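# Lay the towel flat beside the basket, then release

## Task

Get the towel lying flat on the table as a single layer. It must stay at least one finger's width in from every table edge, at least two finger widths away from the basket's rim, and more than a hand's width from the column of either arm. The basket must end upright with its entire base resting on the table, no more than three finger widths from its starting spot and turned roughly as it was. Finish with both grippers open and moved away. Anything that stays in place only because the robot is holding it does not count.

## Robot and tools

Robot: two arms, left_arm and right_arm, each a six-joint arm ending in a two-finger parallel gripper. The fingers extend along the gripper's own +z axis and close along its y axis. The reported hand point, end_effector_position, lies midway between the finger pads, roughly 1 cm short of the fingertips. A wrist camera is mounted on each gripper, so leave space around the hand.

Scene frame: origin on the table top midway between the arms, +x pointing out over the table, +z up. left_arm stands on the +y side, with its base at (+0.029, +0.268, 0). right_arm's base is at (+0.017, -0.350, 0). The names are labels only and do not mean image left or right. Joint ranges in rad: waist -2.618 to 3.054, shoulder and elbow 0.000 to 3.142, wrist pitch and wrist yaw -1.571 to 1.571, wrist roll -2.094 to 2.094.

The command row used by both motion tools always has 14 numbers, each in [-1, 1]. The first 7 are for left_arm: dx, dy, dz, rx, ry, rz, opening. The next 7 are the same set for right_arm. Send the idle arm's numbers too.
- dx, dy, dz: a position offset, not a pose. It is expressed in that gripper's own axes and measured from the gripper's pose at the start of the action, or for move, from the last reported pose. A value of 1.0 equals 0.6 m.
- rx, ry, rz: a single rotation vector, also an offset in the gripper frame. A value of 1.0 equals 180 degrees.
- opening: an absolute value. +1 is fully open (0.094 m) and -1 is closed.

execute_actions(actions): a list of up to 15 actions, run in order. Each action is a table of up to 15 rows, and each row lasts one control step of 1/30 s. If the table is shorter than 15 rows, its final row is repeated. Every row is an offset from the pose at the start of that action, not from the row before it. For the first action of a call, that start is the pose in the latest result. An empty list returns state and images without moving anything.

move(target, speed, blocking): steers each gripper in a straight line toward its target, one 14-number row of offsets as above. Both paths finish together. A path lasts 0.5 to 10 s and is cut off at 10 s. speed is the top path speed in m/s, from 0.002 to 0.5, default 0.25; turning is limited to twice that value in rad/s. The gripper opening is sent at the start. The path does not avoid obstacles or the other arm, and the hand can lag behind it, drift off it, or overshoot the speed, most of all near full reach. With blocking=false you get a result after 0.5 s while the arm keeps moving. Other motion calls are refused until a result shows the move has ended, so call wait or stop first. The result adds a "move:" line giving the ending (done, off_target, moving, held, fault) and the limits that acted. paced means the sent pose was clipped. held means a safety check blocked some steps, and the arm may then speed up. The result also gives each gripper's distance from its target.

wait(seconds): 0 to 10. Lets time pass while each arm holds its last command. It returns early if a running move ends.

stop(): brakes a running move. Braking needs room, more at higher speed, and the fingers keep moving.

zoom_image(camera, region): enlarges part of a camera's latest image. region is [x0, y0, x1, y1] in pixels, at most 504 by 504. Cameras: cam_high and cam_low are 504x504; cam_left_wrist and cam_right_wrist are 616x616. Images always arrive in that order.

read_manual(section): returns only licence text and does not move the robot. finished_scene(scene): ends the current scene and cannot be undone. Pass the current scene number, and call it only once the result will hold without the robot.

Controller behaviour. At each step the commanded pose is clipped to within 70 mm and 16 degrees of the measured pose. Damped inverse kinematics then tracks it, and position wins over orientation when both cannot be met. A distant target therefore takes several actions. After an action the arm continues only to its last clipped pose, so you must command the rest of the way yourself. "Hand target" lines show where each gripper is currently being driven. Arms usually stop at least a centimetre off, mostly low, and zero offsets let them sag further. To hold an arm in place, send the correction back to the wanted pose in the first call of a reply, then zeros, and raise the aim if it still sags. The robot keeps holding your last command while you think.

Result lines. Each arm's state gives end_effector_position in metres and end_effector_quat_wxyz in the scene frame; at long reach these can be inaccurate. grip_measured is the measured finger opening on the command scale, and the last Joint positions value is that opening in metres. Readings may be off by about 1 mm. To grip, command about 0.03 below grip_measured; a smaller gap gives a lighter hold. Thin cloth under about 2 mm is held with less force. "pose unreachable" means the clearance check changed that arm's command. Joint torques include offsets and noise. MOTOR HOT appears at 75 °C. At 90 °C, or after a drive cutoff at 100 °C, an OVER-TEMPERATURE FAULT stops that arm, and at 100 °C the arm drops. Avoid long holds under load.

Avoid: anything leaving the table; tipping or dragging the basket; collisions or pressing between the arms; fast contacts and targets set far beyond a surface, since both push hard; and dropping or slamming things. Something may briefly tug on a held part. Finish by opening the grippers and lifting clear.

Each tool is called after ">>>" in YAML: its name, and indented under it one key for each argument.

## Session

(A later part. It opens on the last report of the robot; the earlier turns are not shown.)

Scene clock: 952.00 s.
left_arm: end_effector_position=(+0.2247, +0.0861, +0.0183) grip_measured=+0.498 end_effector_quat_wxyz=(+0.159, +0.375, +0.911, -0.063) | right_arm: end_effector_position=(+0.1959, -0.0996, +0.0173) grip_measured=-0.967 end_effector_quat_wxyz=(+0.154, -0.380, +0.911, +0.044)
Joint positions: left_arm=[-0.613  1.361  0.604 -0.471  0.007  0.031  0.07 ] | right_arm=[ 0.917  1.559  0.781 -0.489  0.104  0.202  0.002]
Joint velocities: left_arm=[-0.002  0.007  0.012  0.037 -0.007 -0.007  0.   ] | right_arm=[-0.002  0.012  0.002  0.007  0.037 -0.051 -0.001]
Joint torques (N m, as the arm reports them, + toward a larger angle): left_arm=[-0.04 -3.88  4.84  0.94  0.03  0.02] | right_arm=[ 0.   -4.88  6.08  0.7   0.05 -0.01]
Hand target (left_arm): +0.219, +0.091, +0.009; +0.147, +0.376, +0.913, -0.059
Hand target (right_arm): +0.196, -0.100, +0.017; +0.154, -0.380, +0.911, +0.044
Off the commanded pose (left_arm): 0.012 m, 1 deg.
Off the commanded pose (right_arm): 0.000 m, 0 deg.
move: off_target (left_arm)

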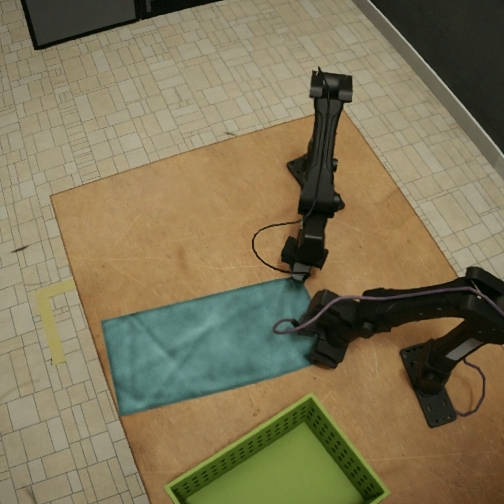

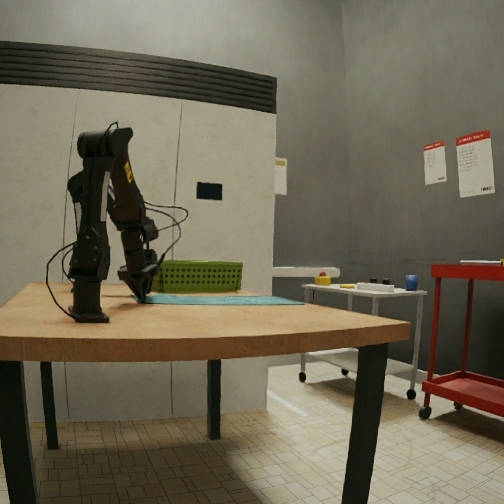

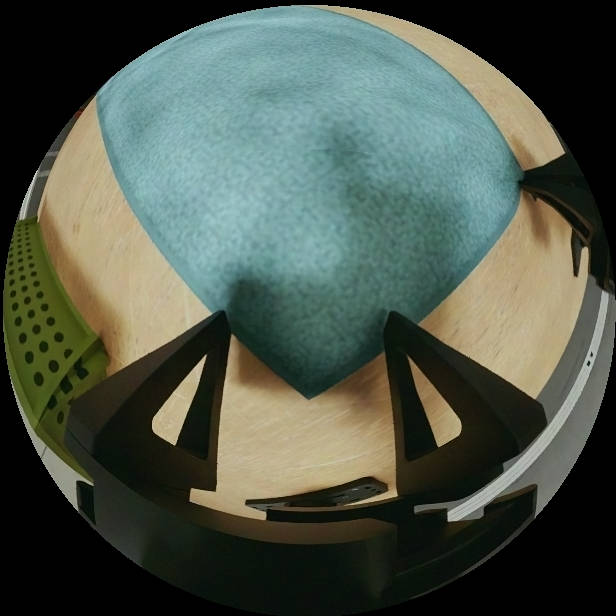

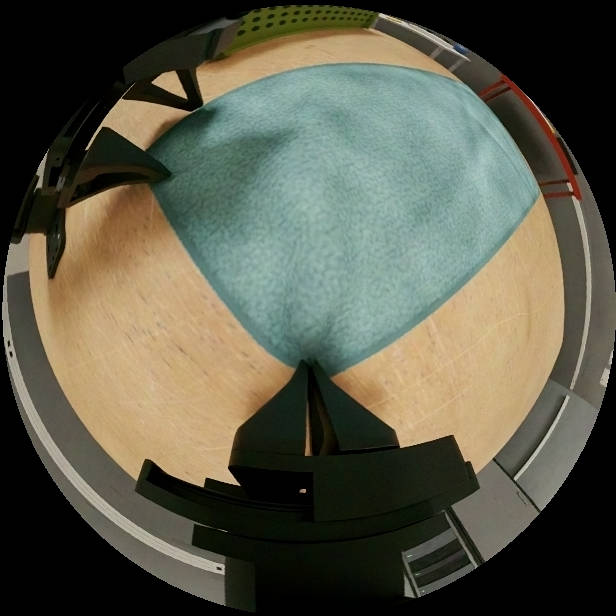

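>>> execute_actions:
  actions:
    - [[0,0,0.006,0,0,0,0.2, 0,0,0,0,0,0,-1]]
    - [[0,0,0.006,0,0,0,-0.15, 0,0,0,0,0,0,-1]]
    - [[0,0,0.006,0,0,0,-0.5, 0,0,0,0,0,0,-1]]

Scene clock: 955.57 s.
left_arm: end_effector_position=(+0.2320, +0.0793, +0.0220) grip_measured=-0.498 end_effector_quat_wxyz=(+0.178, +0.374, +0.908, -0.071) | right_arm: end_effector_position=(+0.1959, -0.0996, +0.0173) grip_measured=-0.967 end_effector_quat_wxyz=(+0.154, -0.380, +0.911, +0.044)
Joint positions: left_arm=[-0.613  1.361  0.604 -0.428  0.007  0.031  0.024] | right_arm=[ 0.917  1.559  0.781 -0.489  0.104  0.202  0.002]
Joint velocities: left_arm=[-0.017  0.002 -0.012 -0.007  0.051 -0.051  0.   ] | right_arm=[-0.007  0.022 -0.022 -0.066  0.051  0.022  0.   ]
Joint torques (N m, as the arm reports them, + toward a larger angle): left_arm=[-0.01 -3.76  6.56  1.02  0.01  0.03] | right_arm=[ 0.   -4.89  6.08  0.7   0.06 -0.01]
Hand target (left_arm): +0.230, +0.081, +0.017; +0.172, +0.374, +0.909, -0.068
Hand target (right_arm): +0.196, -0.100, +0.017; +0.154, -0.380, +0.911, +0.044
Off the commanded pose (left_arm): 0.005 m, 1 deg.
Off the commanded pose (right_arm): 0.000 m, 0 deg.

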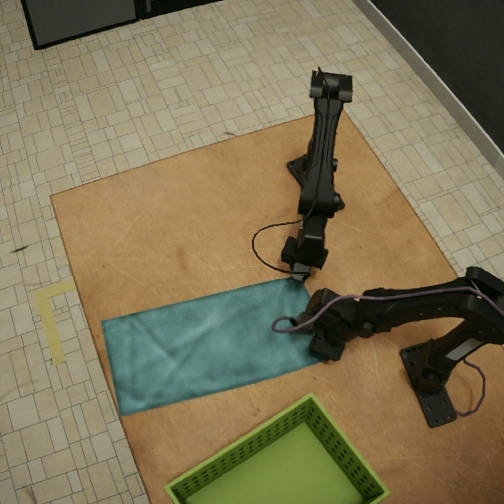

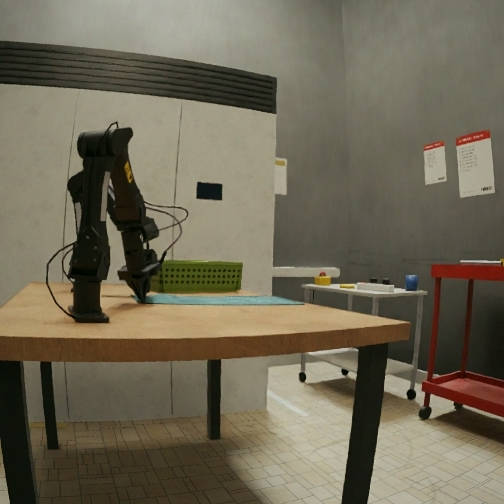

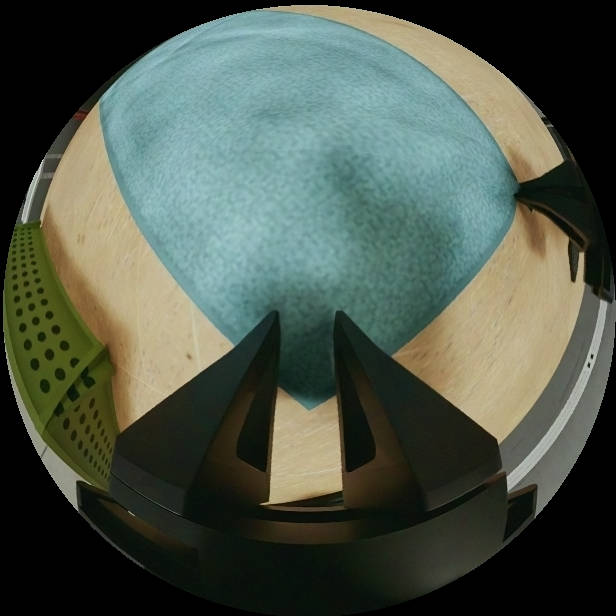

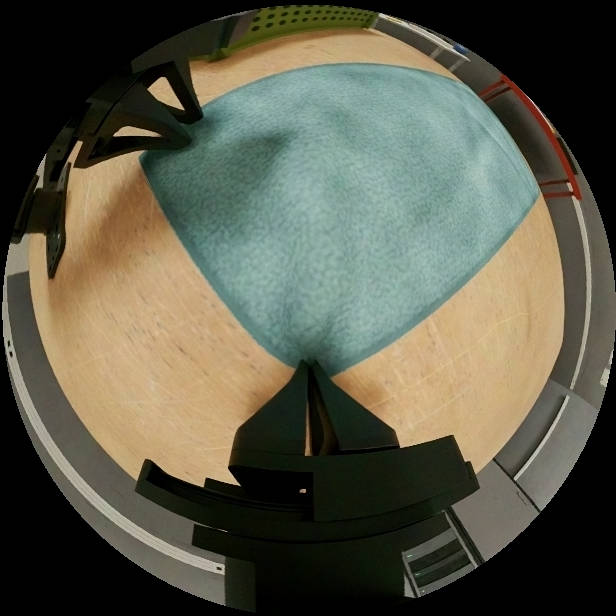

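>>> execute_actions:
  actions:
    - [[0,0,0,0,0,0,0.0, 0,0,0,0,0,0,-1]]
    - [[0,0,0,0,0,0,0.5, 0,0,0,0,0,0,-1]]

>>> move:
  target: [0.035,0,-0.025,0,0.03,0,0.5, 0,0,0,0,0,0,-1]
  speed: 0.03

Scene clock: 959.43 s.
left_arm: end_effector_position=(+0.2320, +0.0793, +0.0221) grip_measured=+0.498 end_effector_quat_wxyz=(+0.179, +0.374, +0.907, -0.071) | right_arm: end_effector_position=(+0.1959, -0.0996, +0.0173) grip_measured=-0.967 end_effector_quat_wxyz=(+0.154, -0.380, +0.911, +0.044)
Joint positions: left_arm=[-0.613  1.361  0.604 -0.428  0.007  0.031  0.07 ] | right_arm=[ 0.917  1.559  0.781 -0.489  0.104  0.202  0.002]
Joint velocities: left_arm=[-0.007 -0.002  0.012  0.007 -0.051  0.037  0.   ] | right_arm=[-0.007 -0.002 -0.012 -0.051 -0.022 -0.022 -0.   ]
Joint torques (N m, as the arm reports them, + toward a larger angle): left_arm=[ 0.03 -4.86  6.97  0.99  0.01  0.01] | right_arm=[ 0.   -4.88  6.08  0.7   0.05 -0.01]
Hand target (left_arm): +0.232, +0.079, +0.022; +0.179, +0.374, +0.907, -0.071
Hand target (right_arm): +0.196, -0.100, +0.017; +0.154, -0.380, +0.911, +0.044
Off the commanded pose (left_arm): 0.000 m, 0 deg.
Off the commanded pose (right_arm): 0.000 m, 0 deg.

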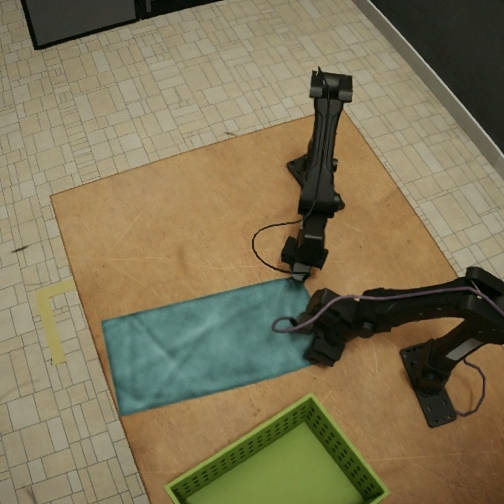

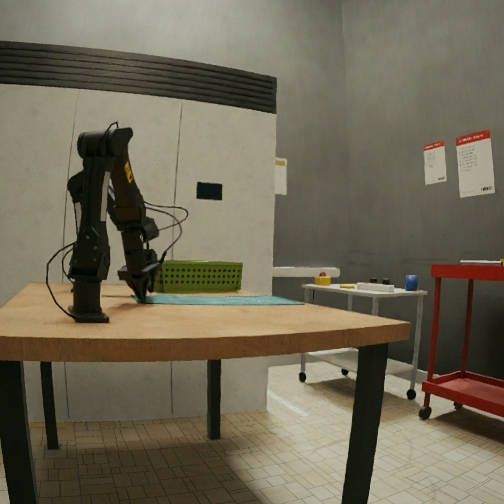

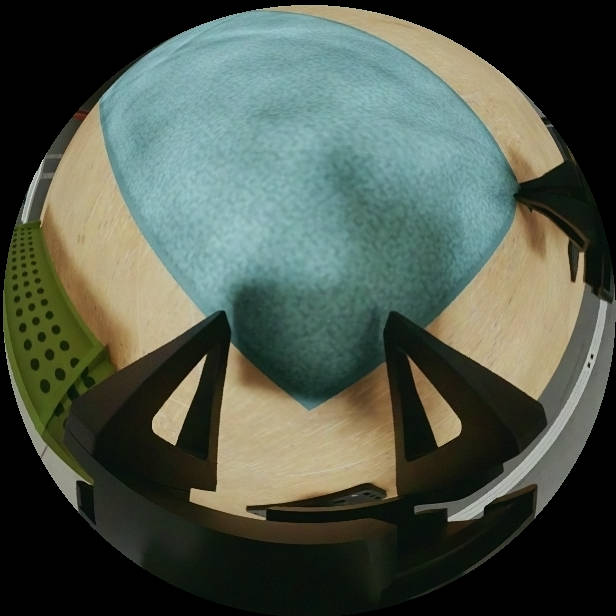

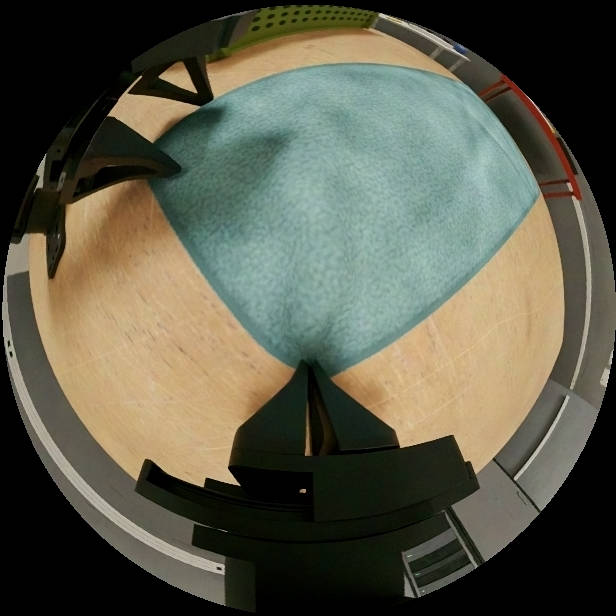

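Scene clock: 961.33 s.
left_arm: end_effector_position=(+0.2085, +0.1011, +0.0170) grip_measured=+0.498 end_effector_quat_wxyz=(+0.123, +0.377, +0.917, -0.050) | right_arm: end_effector_position=(+0.1960, -0.0996, +0.0173) grip_measured=-0.967 end_effector_quat_wxyz=(+0.154, -0.380, +0.911, +0.044)
Joint positions: left_arm=[-0.613  1.333  0.604 -0.576  0.007  0.031  0.07 ] | right_arm=[ 0.917  1.559  0.781 -0.489  0.104  0.202  0.002]
Joint velocities: left_arm=[ 0.007  0.002 -0.012  0.051 -0.168 -0.007 -0.   ] | right_arm=[ 0.012 -0.012 -0.002 -0.022 -0.095  0.051  0.001]
Joint torques (N m, as the arm reports them, + toward a larger angle): left_arm=[ 0.13 -6.1   9.34  0.62  0.01  0.06] | right_arm=[ 0.   -4.89  6.09  0.7   0.05 -0.01]
Hand target (left_arm): +0.214, +0.097, +0.028; +0.136, +0.377, +0.915, -0.053
Hand target (right_arm): +0.196, -0.100, +0.017; +0.154, -0.380, +0.911, +0.044
Off the commanded pose (left_arm): 0.013 m, 2 deg.
Off the commanded pose (right_arm): 0.000 m, 0 deg.
move: off_target (left_arm)

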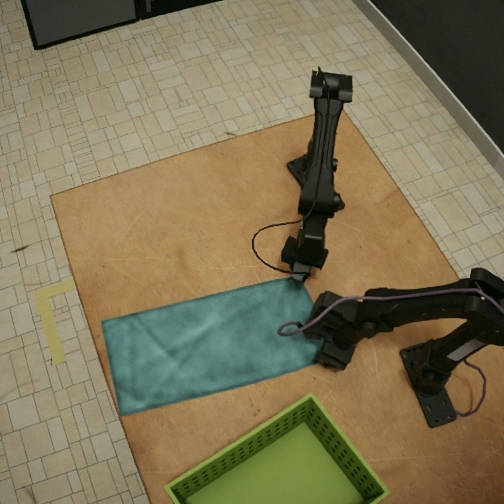

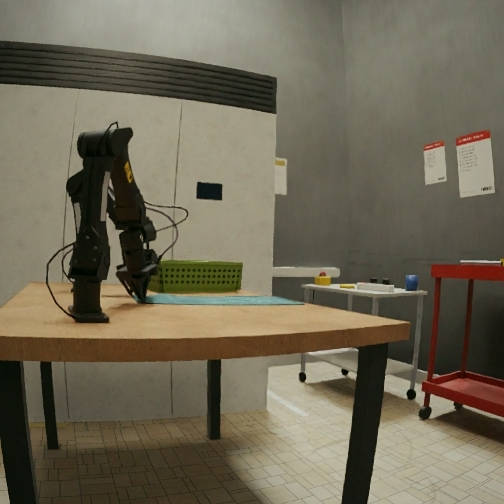

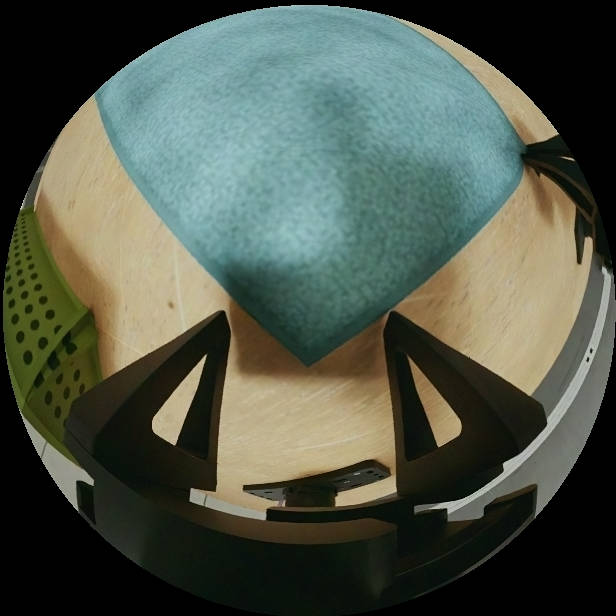

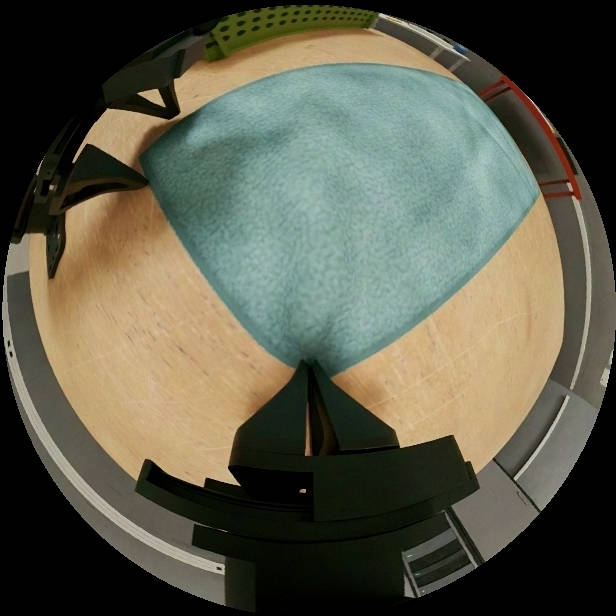

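>>> execute_actions:
  actions: []

Scene clock: 972.30 s.
left_arm: end_effector_position=(+0.2082, +0.1014, +0.0168) grip_measured=+0.498 end_effector_quat_wxyz=(+0.122, +0.377, +0.917, -0.050) | right_arm: end_effector_position=(+0.1959, -0.0996, +0.0173) grip_measured=-0.967 end_effector_quat_wxyz=(+0.154, -0.380, +0.911, +0.044)
Joint positions: left_arm=[-0.613  1.333  0.604 -0.578  0.007  0.031  0.07 ] | right_arm=[ 0.917  1.559  0.781 -0.489  0.104  0.202  0.002]
Joint velocities: left_arm=[-0.002  0.002  0.007  0.007 -0.081  0.007  0.001] | right_arm=[-0.017  0.002 -0.002 -0.007 -0.037 -0.007  0.001]
Joint torques (N m, as the arm reports them, + toward a larger angle): left_arm=[ 0.1  -5.98  9.38  0.59 -0.01  0.07] | right_arm=[ 0.   -4.89  6.09  0.7   0.05 -0.01]
Hand target (left_arm): +0.214, +0.097, +0.028; +0.136, +0.377, +0.915, -0.053
Hand target (right_arm): +0.196, -0.100, +0.017; +0.154, -0.380, +0.911, +0.044
Off the commanded pose (left_arm): 0.014 m, 2 deg.
Off the commanded pose (right_arm): 0.000 m, 0 deg.

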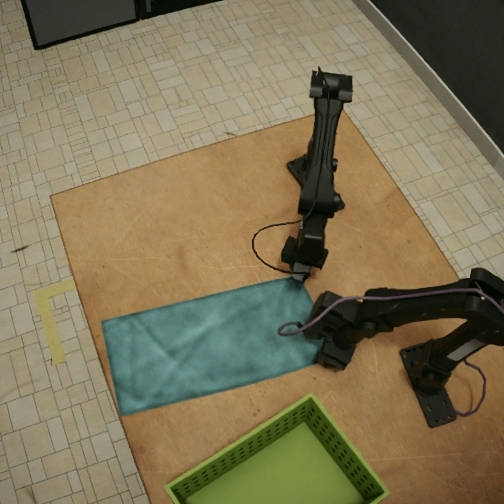

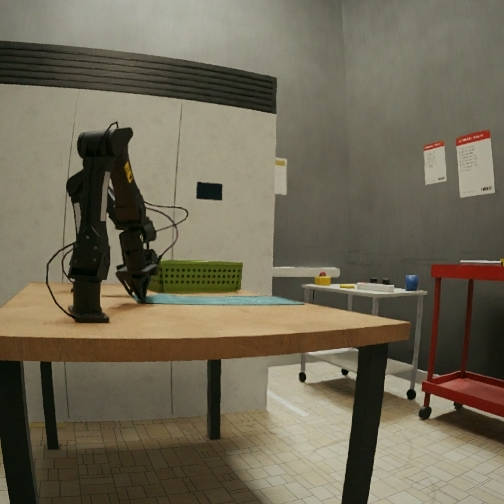

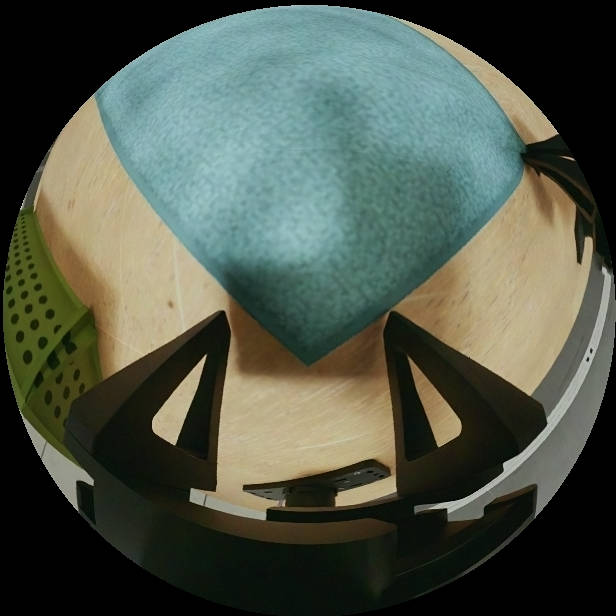

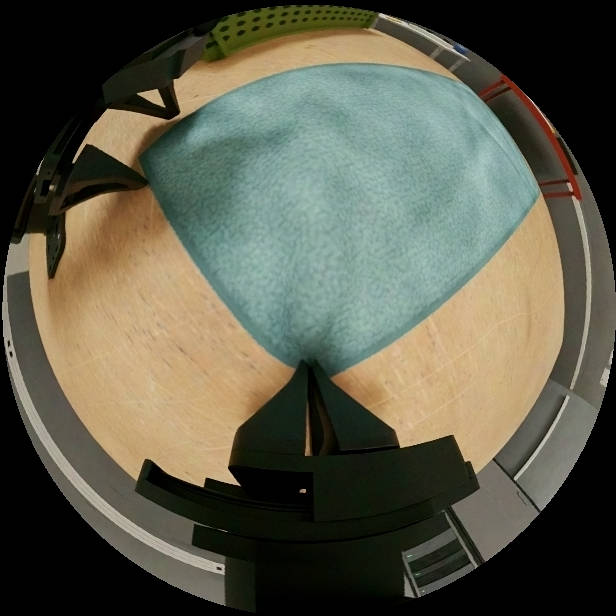

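>>> move:
  target: [-0.0344,0,-0.0253,0,0,0,0.5, 0,0,0,0,0,0,-1]
  speed: 0.05

Scene clock: 981.60 s.
left_arm: end_effector_position=(+0.2181, +0.0922, +0.0333) grip_measured=+0.498 end_effector_quat_wxyz=(+0.127, +0.377, +0.916, -0.051) | right_arm: end_effector_position=(+0.1959, -0.0996, +0.0173) grip_measured=-0.967 end_effector_quat_wxyz=(+0.154, -0.380, +0.911, +0.044)
Joint positions: left_arm=[-0.613  1.347  0.684 -0.633  0.007  0.031  0.07 ] | right_arm=[ 0.917  1.559  0.781 -0.489  0.104  0.202  0.002]
Joint velocities: left_arm=[-0.007  0.017  0.007 -0.022  0.066 -0.007 -0.   ] | right_arm=[-0.022 -0.002  0.012 -0.022 -0.066 -0.007  0.001]
Joint torques (N m, as the arm reports them, + toward a larger angle): left_arm=[-0.01 -3.83  9.5   0.63  0.02  0.02] | right_arm=[-0.01 -4.89  6.08  0.7   0.05 -0.01]
Hand target (left_arm): +0.220, +0.091, +0.037; +0.122, +0.377, +0.917, -0.050
Hand target (right_arm): +0.196, -0.100, +0.017; +0.154, -0.380, +0.911, +0.044
Off the commanded pose (left_arm): 0.004 m, 1 deg.
Off the commanded pose (right_arm): 0.000 m, 0 deg.
move: done

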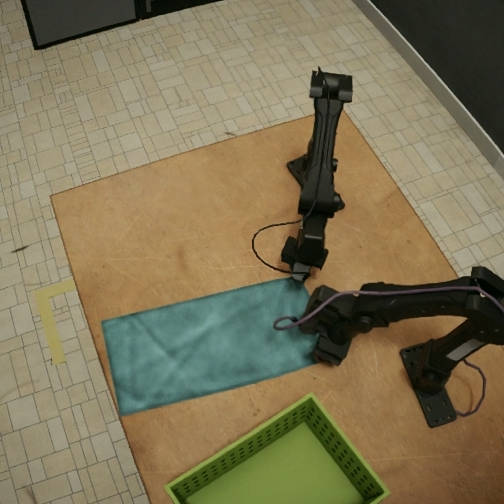

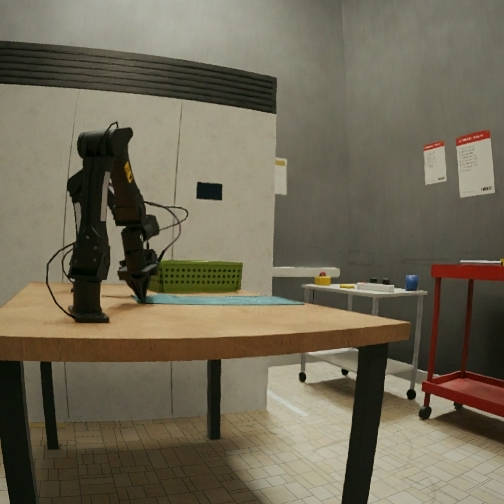

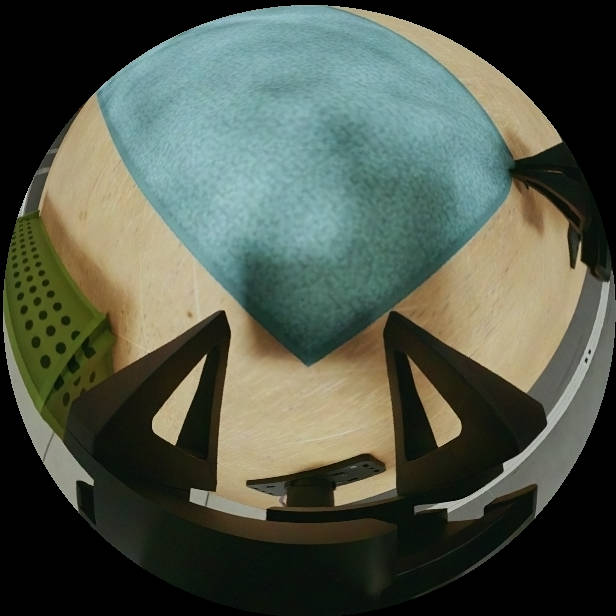

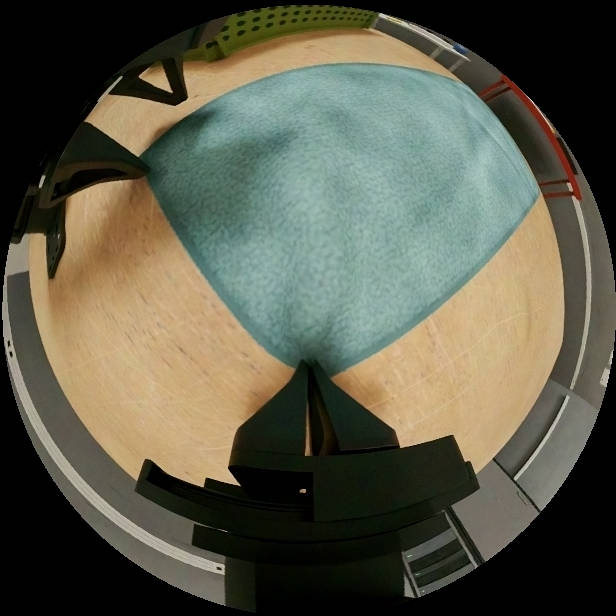

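>>> move:
  target: [0.0095,0,0.0367,0,0,0,0.5, 0,0,0,0,0,0,-1]
  speed: 0.04

Scene clock: 984.13 s.
left_arm: end_effector_position=(+0.2239, +0.0868, +0.0192) grip_measured=+0.498 end_effector_quat_wxyz=(+0.139, +0.376, +0.914, -0.056) | right_arm: end_effector_position=(+0.1959, -0.0996, +0.0173) grip_measured=-0.967 end_effector_quat_wxyz=(+0.154, -0.380, +0.911, +0.044)
Joint positions: left_arm=[-0.613  1.39   0.646 -0.527  0.007  0.031  0.07 ] | right_arm=[ 0.917  1.559  0.781 -0.489  0.104  0.202  0.002]
Joint velocities: left_arm=[-0.002  0.007  0.002  0.066 -0.095 -0.051  0.001] | right_arm=[-0.002 -0.017 -0.007  0.007 -0.007 -0.007 -0.001]
Joint torques (N m, as the arm reports them, + toward a larger angle): left_arm=[-0.06 -4.29  4.87  0.89  0.    0.02] | right_arm=[-0.01 -4.89  6.08  0.7   0.05 -0.01]
Hand target (left_arm): +0.218, +0.092, +0.011; +0.127, +0.377, +0.916, -0.051
Hand target (right_arm): +0.196, -0.100, +0.017; +0.154, -0.380, +0.911, +0.044
Off the commanded pose (left_arm): 0.011 m, 1 deg.
Off the commanded pose (right_arm): 0.000 m, 0 deg.
move: off_target (left_arm)

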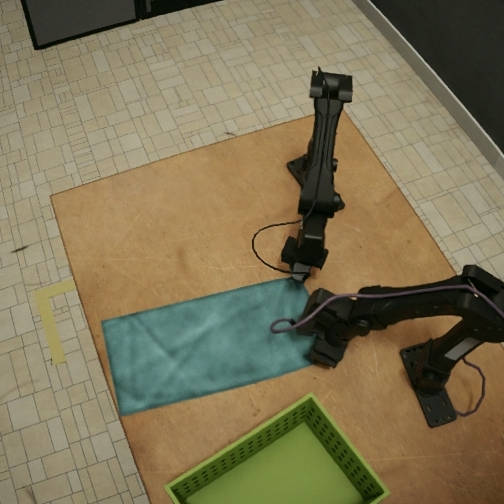

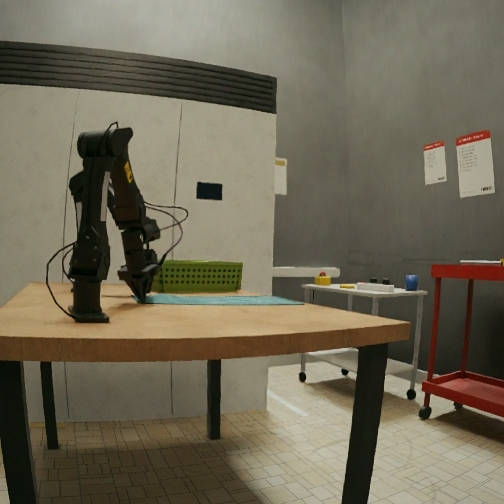

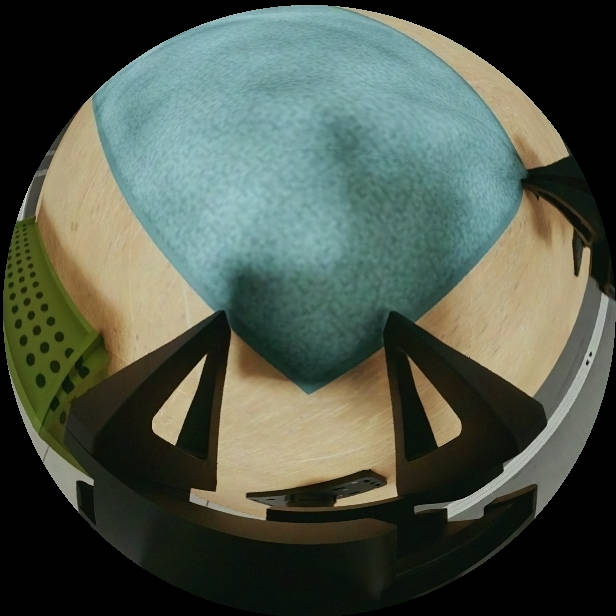

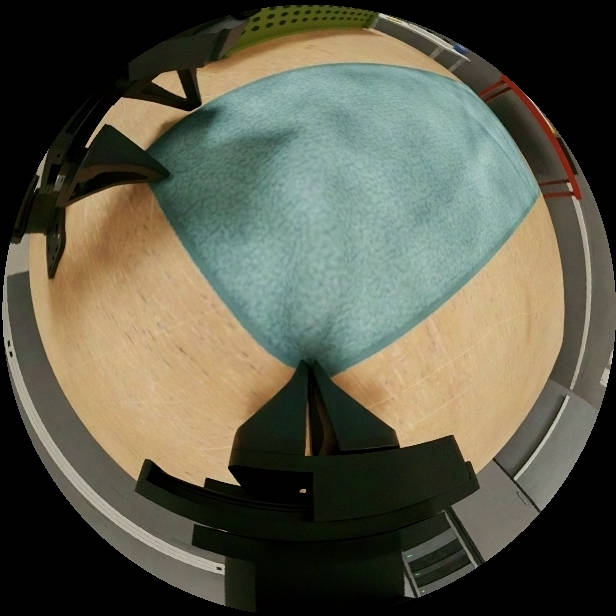

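>>> execute_actions:
  actions:
    - [[0.004,0,0.012,0,0,0,0.3, 0,0,0,0,0,0,-1]]
    - [[0.004,0,0.012,0,0,0,0.0, 0,0,0,0,0,0,-1]]
    - [[0.004,0,0.012,0,0,0,-0.4, 0,0,0,0,0,0,-1]]

Scene clock: 987.13 s.
left_arm: end_effector_position=(+0.2391, +0.0727, +0.0221) grip_measured=-0.398 end_effector_quat_wxyz=(+0.174, +0.374, +0.908, -0.069) | right_arm: end_effector_position=(+0.1960, -0.0996, +0.0173) grip_measured=-0.967 end_effector_quat_wxyz=(+0.154, -0.380, +0.911, +0.044)
Joint positions: left_arm=[-0.613  1.409  0.646 -0.43   0.007  0.031  0.028] | right_arm=[ 0.917  1.559  0.781 -0.489  0.104  0.202  0.002]
Joint velocities: left_arm=[-0.002 -0.027 -0.017 -0.022 -0.022  0.037 -0.001] | right_arm=[-0.017  0.007 -0.027 -0.037 -0.051  0.007 -0.001]
Joint torques (N m, as the arm reports them, + toward a larger angle): left_arm=[-0.07 -4.36  5.41  1.01  0.02  0.02] | right_arm=[ 0.   -4.88  6.08  0.7   0.05 -0.01]
Hand target (left_arm): +0.234, +0.077, +0.014; +0.163, +0.375, +0.910, -0.065
Hand target (right_arm): +0.196, -0.100, +0.017; +0.154, -0.380, +0.911, +0.044
Off the commanded pose (left_arm): 0.011 m, 1 deg.
Off the commanded pose (right_arm): 0.000 m, 0 deg.

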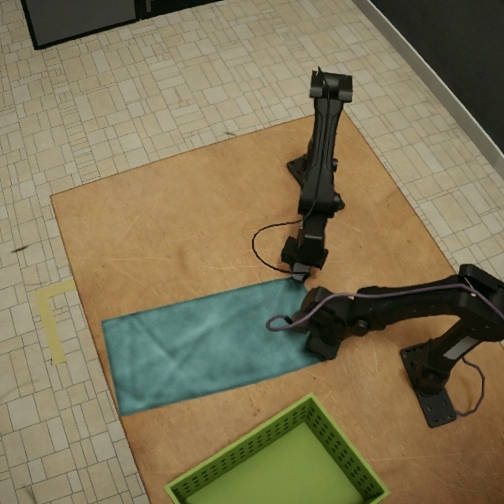

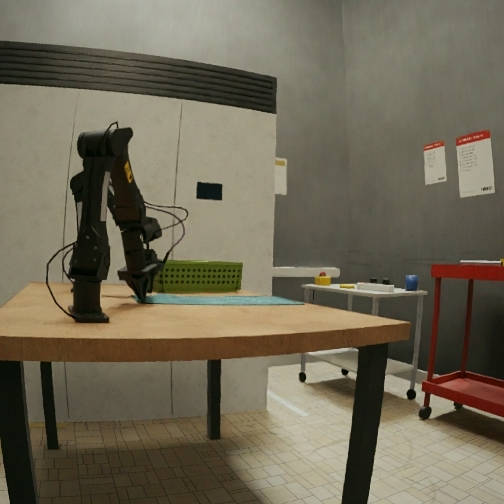

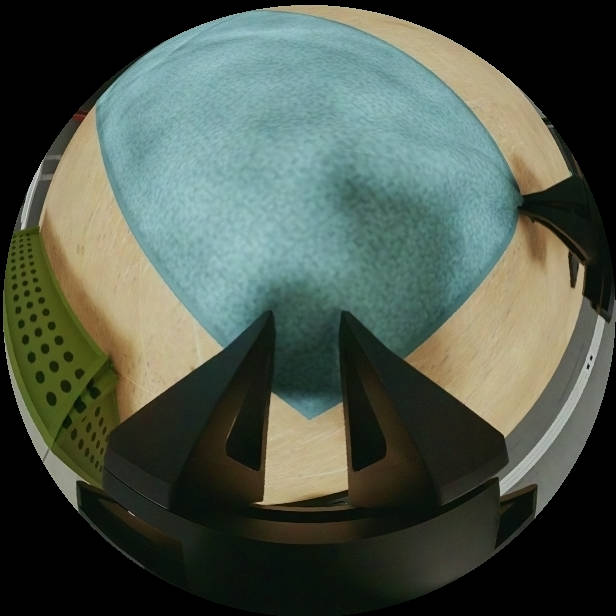

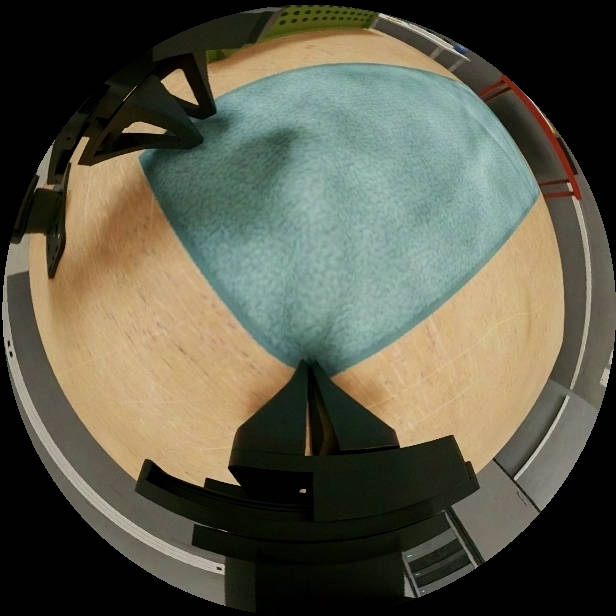

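>>> move:
  target: [0.040,-0.0027,-0.039,0,0.04,0,0.5, 0,0,0,0,0,0,-1]
  speed: 0.06

Scene clock: 1002.27 s.
left_arm: end_effector_position=(+0.2110, +0.0988, +0.0237) grip_measured=+0.498 end_effector_quat_wxyz=(+0.103, +0.378, +0.919, -0.043) | right_arm: end_effector_position=(+0.1959, -0.0996, +0.0173) grip_measured=-0.967 end_effector_quat_wxyz=(+0.154, -0.380, +0.911, +0.044)
Joint positions: left_arm=[-0.613  1.372  0.674 -0.649  0.007  0.031  0.07 ] | right_arm=[ 0.917  1.559  0.781 -0.489  0.104  0.202  0.002]
Joint velocities: left_arm=[ 0.007  0.007 -0.012 -0.037  0.066 -0.007 -0.   ] | right_arm=[-0.007  0.002 -0.007 -0.037  0.007  0.007 -0.   ]
Joint torques (N m, as the arm reports them, + toward a larger angle): left_arm=[-0.38 -6.49  9.43  0.56 -0.02  0.01] | right_arm=[-0.01 -4.89  6.08  0.7   0.05  0.  ]
Hand target (left_arm): +0.216, +0.093, +0.035; +0.117, +0.378, +0.917, -0.046
Hand target (right_arm): +0.196, -0.100, +0.017; +0.154, -0.380, +0.911, +0.044
Off the commanded pose (left_arm): 0.014 m, 2 deg.
Off the commanded pose (right_arm): 0.000 m, 0 deg.
move: off_target (left_arm)

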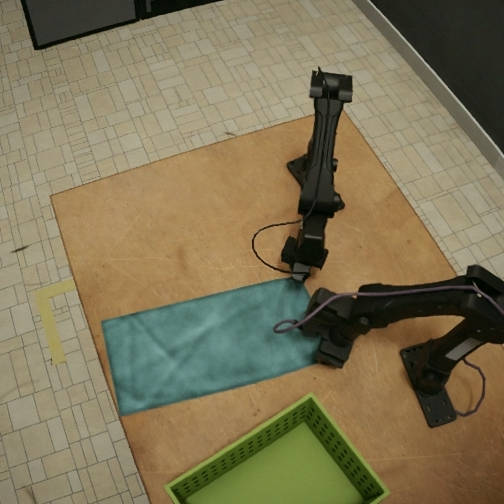

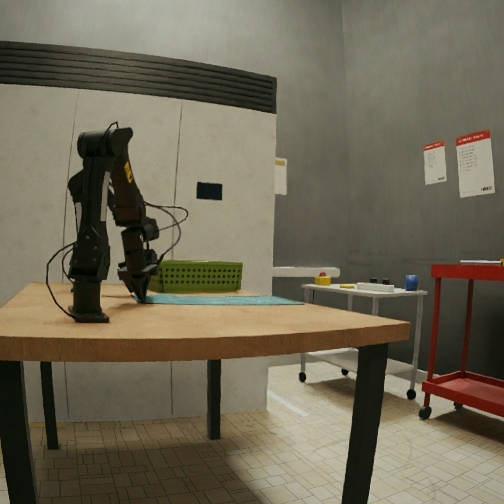

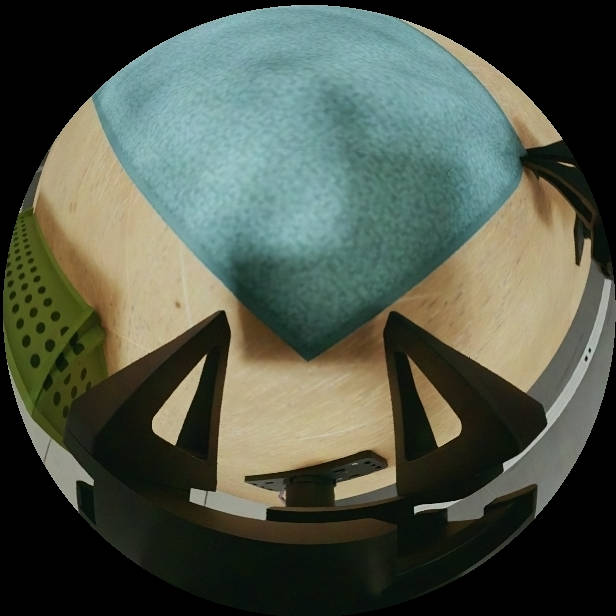

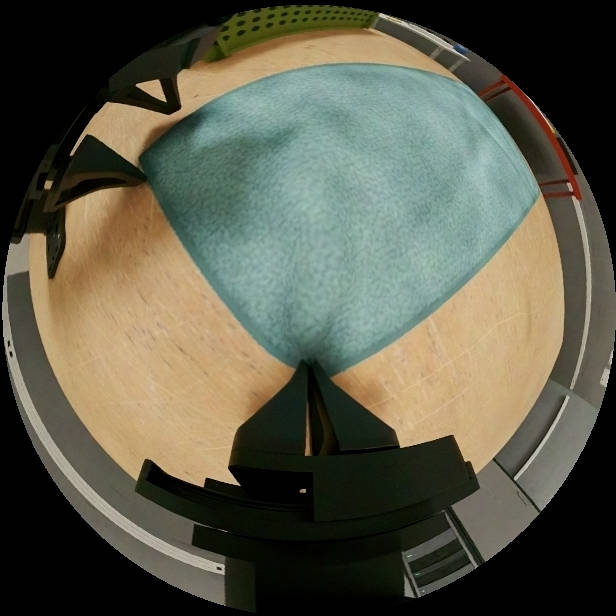

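>>> move:
  target: [-0.0015,0,0.033,0,0,0,0.5, 0,0,0,0,0,0,-1]
  speed: 0.04

Scene clock: 1006.97 s.
left_arm: end_effector_position=(+0.2230, +0.0876, +0.0161) grip_measured=+0.498 end_effector_quat_wxyz=(+0.120, +0.377, +0.917, -0.049) | right_arm: end_effector_position=(+0.1959, -0.0996, +0.0173) grip_measured=-0.967 end_effector_quat_wxyz=(+0.154, -0.380, +0.911, +0.044)
Joint positions: left_arm=[-0.613  1.426  0.674 -0.559  0.007  0.031  0.07 ] | right_arm=[ 0.917  1.559  0.781 -0.489  0.104  0.202  0.002]
Joint velocities: left_arm=[ 0.002 -0.012  0.002  0.037  0.007 -0.007  0.001] | right_arm=[-0.012  0.002  0.007 -0.051  0.007 -0.022 -0.001]
Joint torques (N m, as the arm reports them, + toward a larger angle): left_arm=[-0.11 -4.43  3.89  0.8   0.    0.01] | right_arm=[ 0.   -4.88  6.08  0.7   0.06 -0.01]
Hand target (left_arm): +0.214, +0.095, +0.005; +0.103, +0.378, +0.919, -0.043
Hand target (right_arm): +0.196, -0.100, +0.017; +0.154, -0.380, +0.911, +0.044
Off the commanded pose (left_arm): 0.016 m, 2 deg.
Off the commanded pose (right_arm): 0.000 m, 0 deg.
move: off_target (left_arm)

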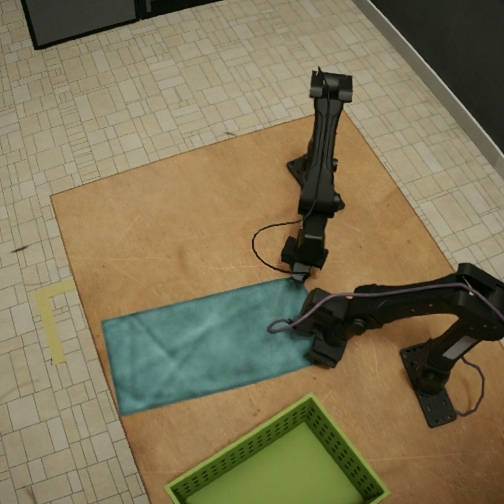

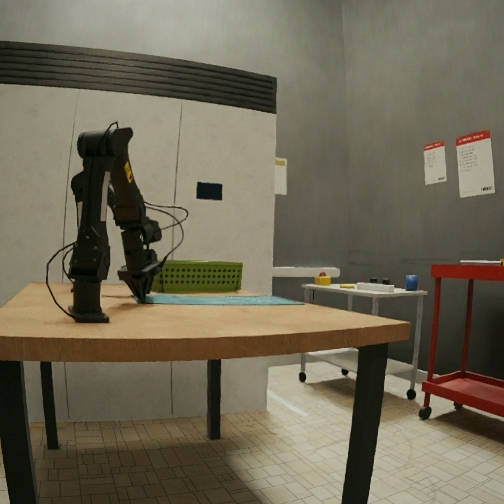

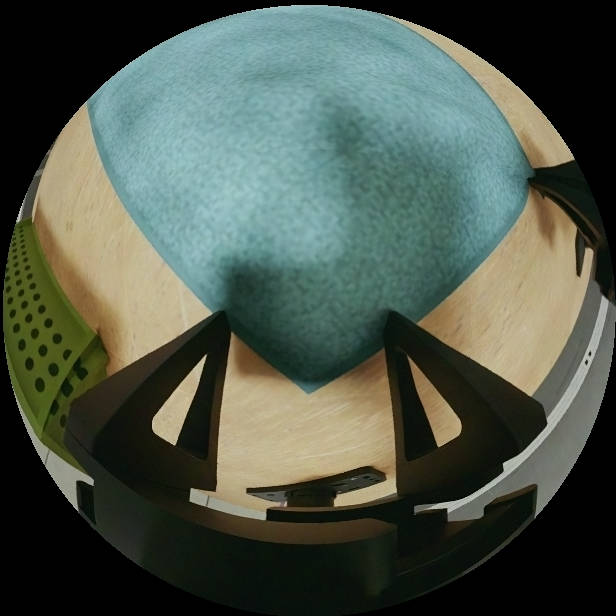

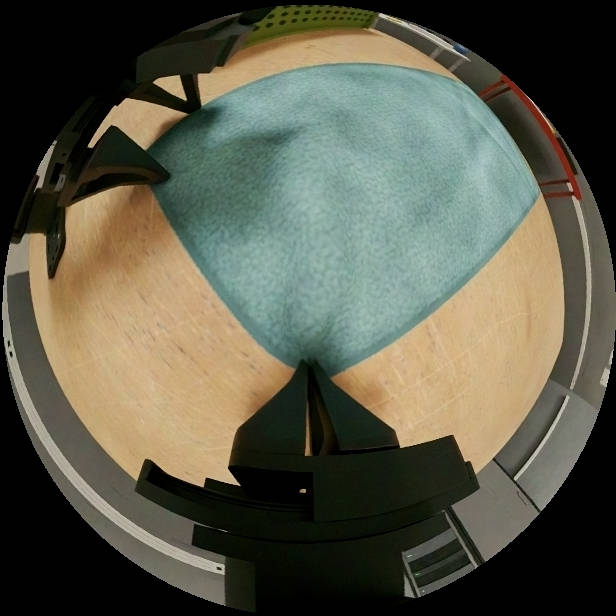

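>>> zoom_image:
  camera: "cam_left_wrist"
  region: [180,250,440,430]

Region (180, 250, 440, 430) of cam_left_wrist's 616x616 image, scaled by 1.938, with more detail than that image has; it fills the top 349 rows of this view, and the rest is white.

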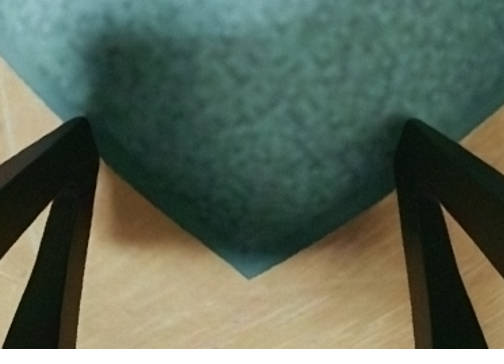

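>>> execute_actions:
  actions:
    - [[0.0233,0,0.0132,0,0.011,0,0.85, 0,0,0,0,0,0,-1]]
    - [[0.0233,0,0.0132,0,0.011,0,0.85, 0,0,0,0,0,0,-1]]
    - [[0.0233,0,0.0132,0,0.011,0,0.5, 0,0,0,0,0,0,-1]]
    - [[0.0233,0,0.0132,0,0.011,0,0.2, 0,0,0,0,0,0,-1]]

Scene clock: 1016.63 s.
left_arm: end_effector_position=(+0.2242, +0.0865, +0.0165) grip_measured=+0.202 end_effector_quat_wxyz=(+0.123, +0.377, +0.917, -0.050) | right_arm: end_effector_position=(+0.1959, -0.0996, +0.0173) grip_measured=-0.967 end_effector_quat_wxyz=(+0.154, -0.380, +0.911, +0.044)
Joint positions: left_arm=[-0.613  1.426  0.674 -0.552  0.007  0.031  0.056] | right_arm=[ 0.917  1.559  0.781 -0.489  0.104  0.202  0.002]
Joint velocities: left_arm=[ 0.007  0.022  0.007 -0.051 -0.051 -0.066  0.001] | right_arm=[-0.002  0.017  0.002 -0.051 -0.022 -0.007  0.   ]
Joint torques (N m, as the arm reports them, + toward a larger angle): left_arm=[ 0.15 -4.75  3.76  0.81  0.01 -0.01] | right_arm=[ 0.   -4.89  6.08  0.7   0.05 -0.01]
Hand target (left_arm): +0.216, +0.095, +0.006; +0.106, +0.378, +0.919, -0.043
Hand target (right_arm): +0.196, -0.100, +0.017; +0.154, -0.380, +0.911, +0.044
Off the commanded pose (left_arm): 0.016 m, 2 deg.
Off the commanded pose (right_arm): 0.000 m, 0 deg.

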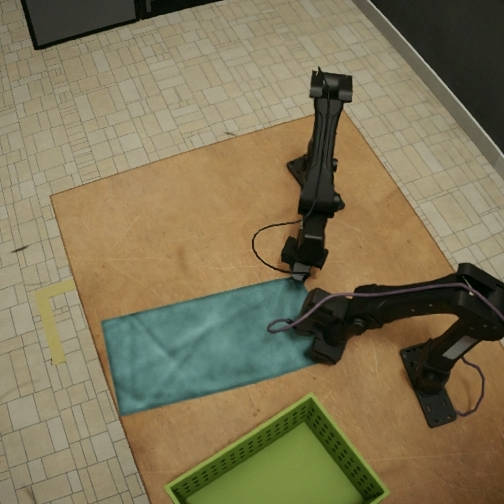

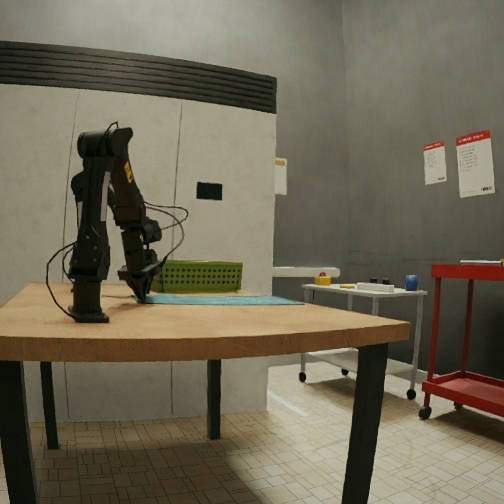

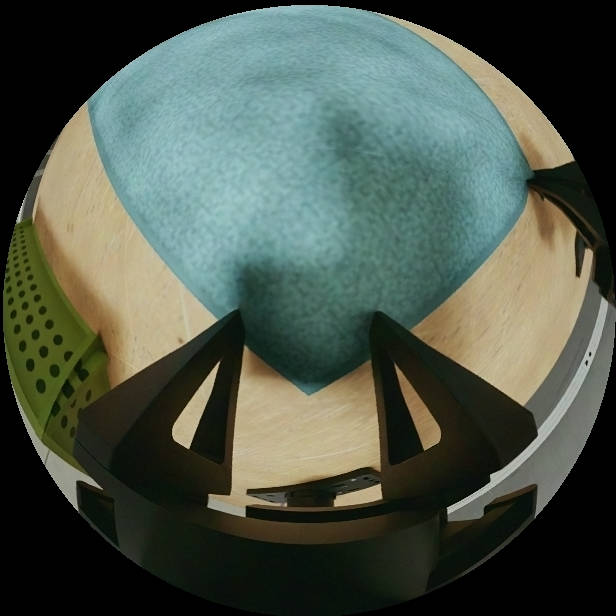

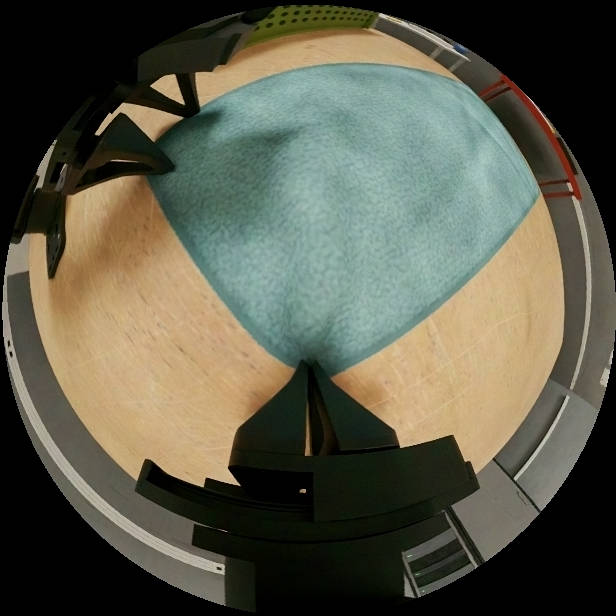

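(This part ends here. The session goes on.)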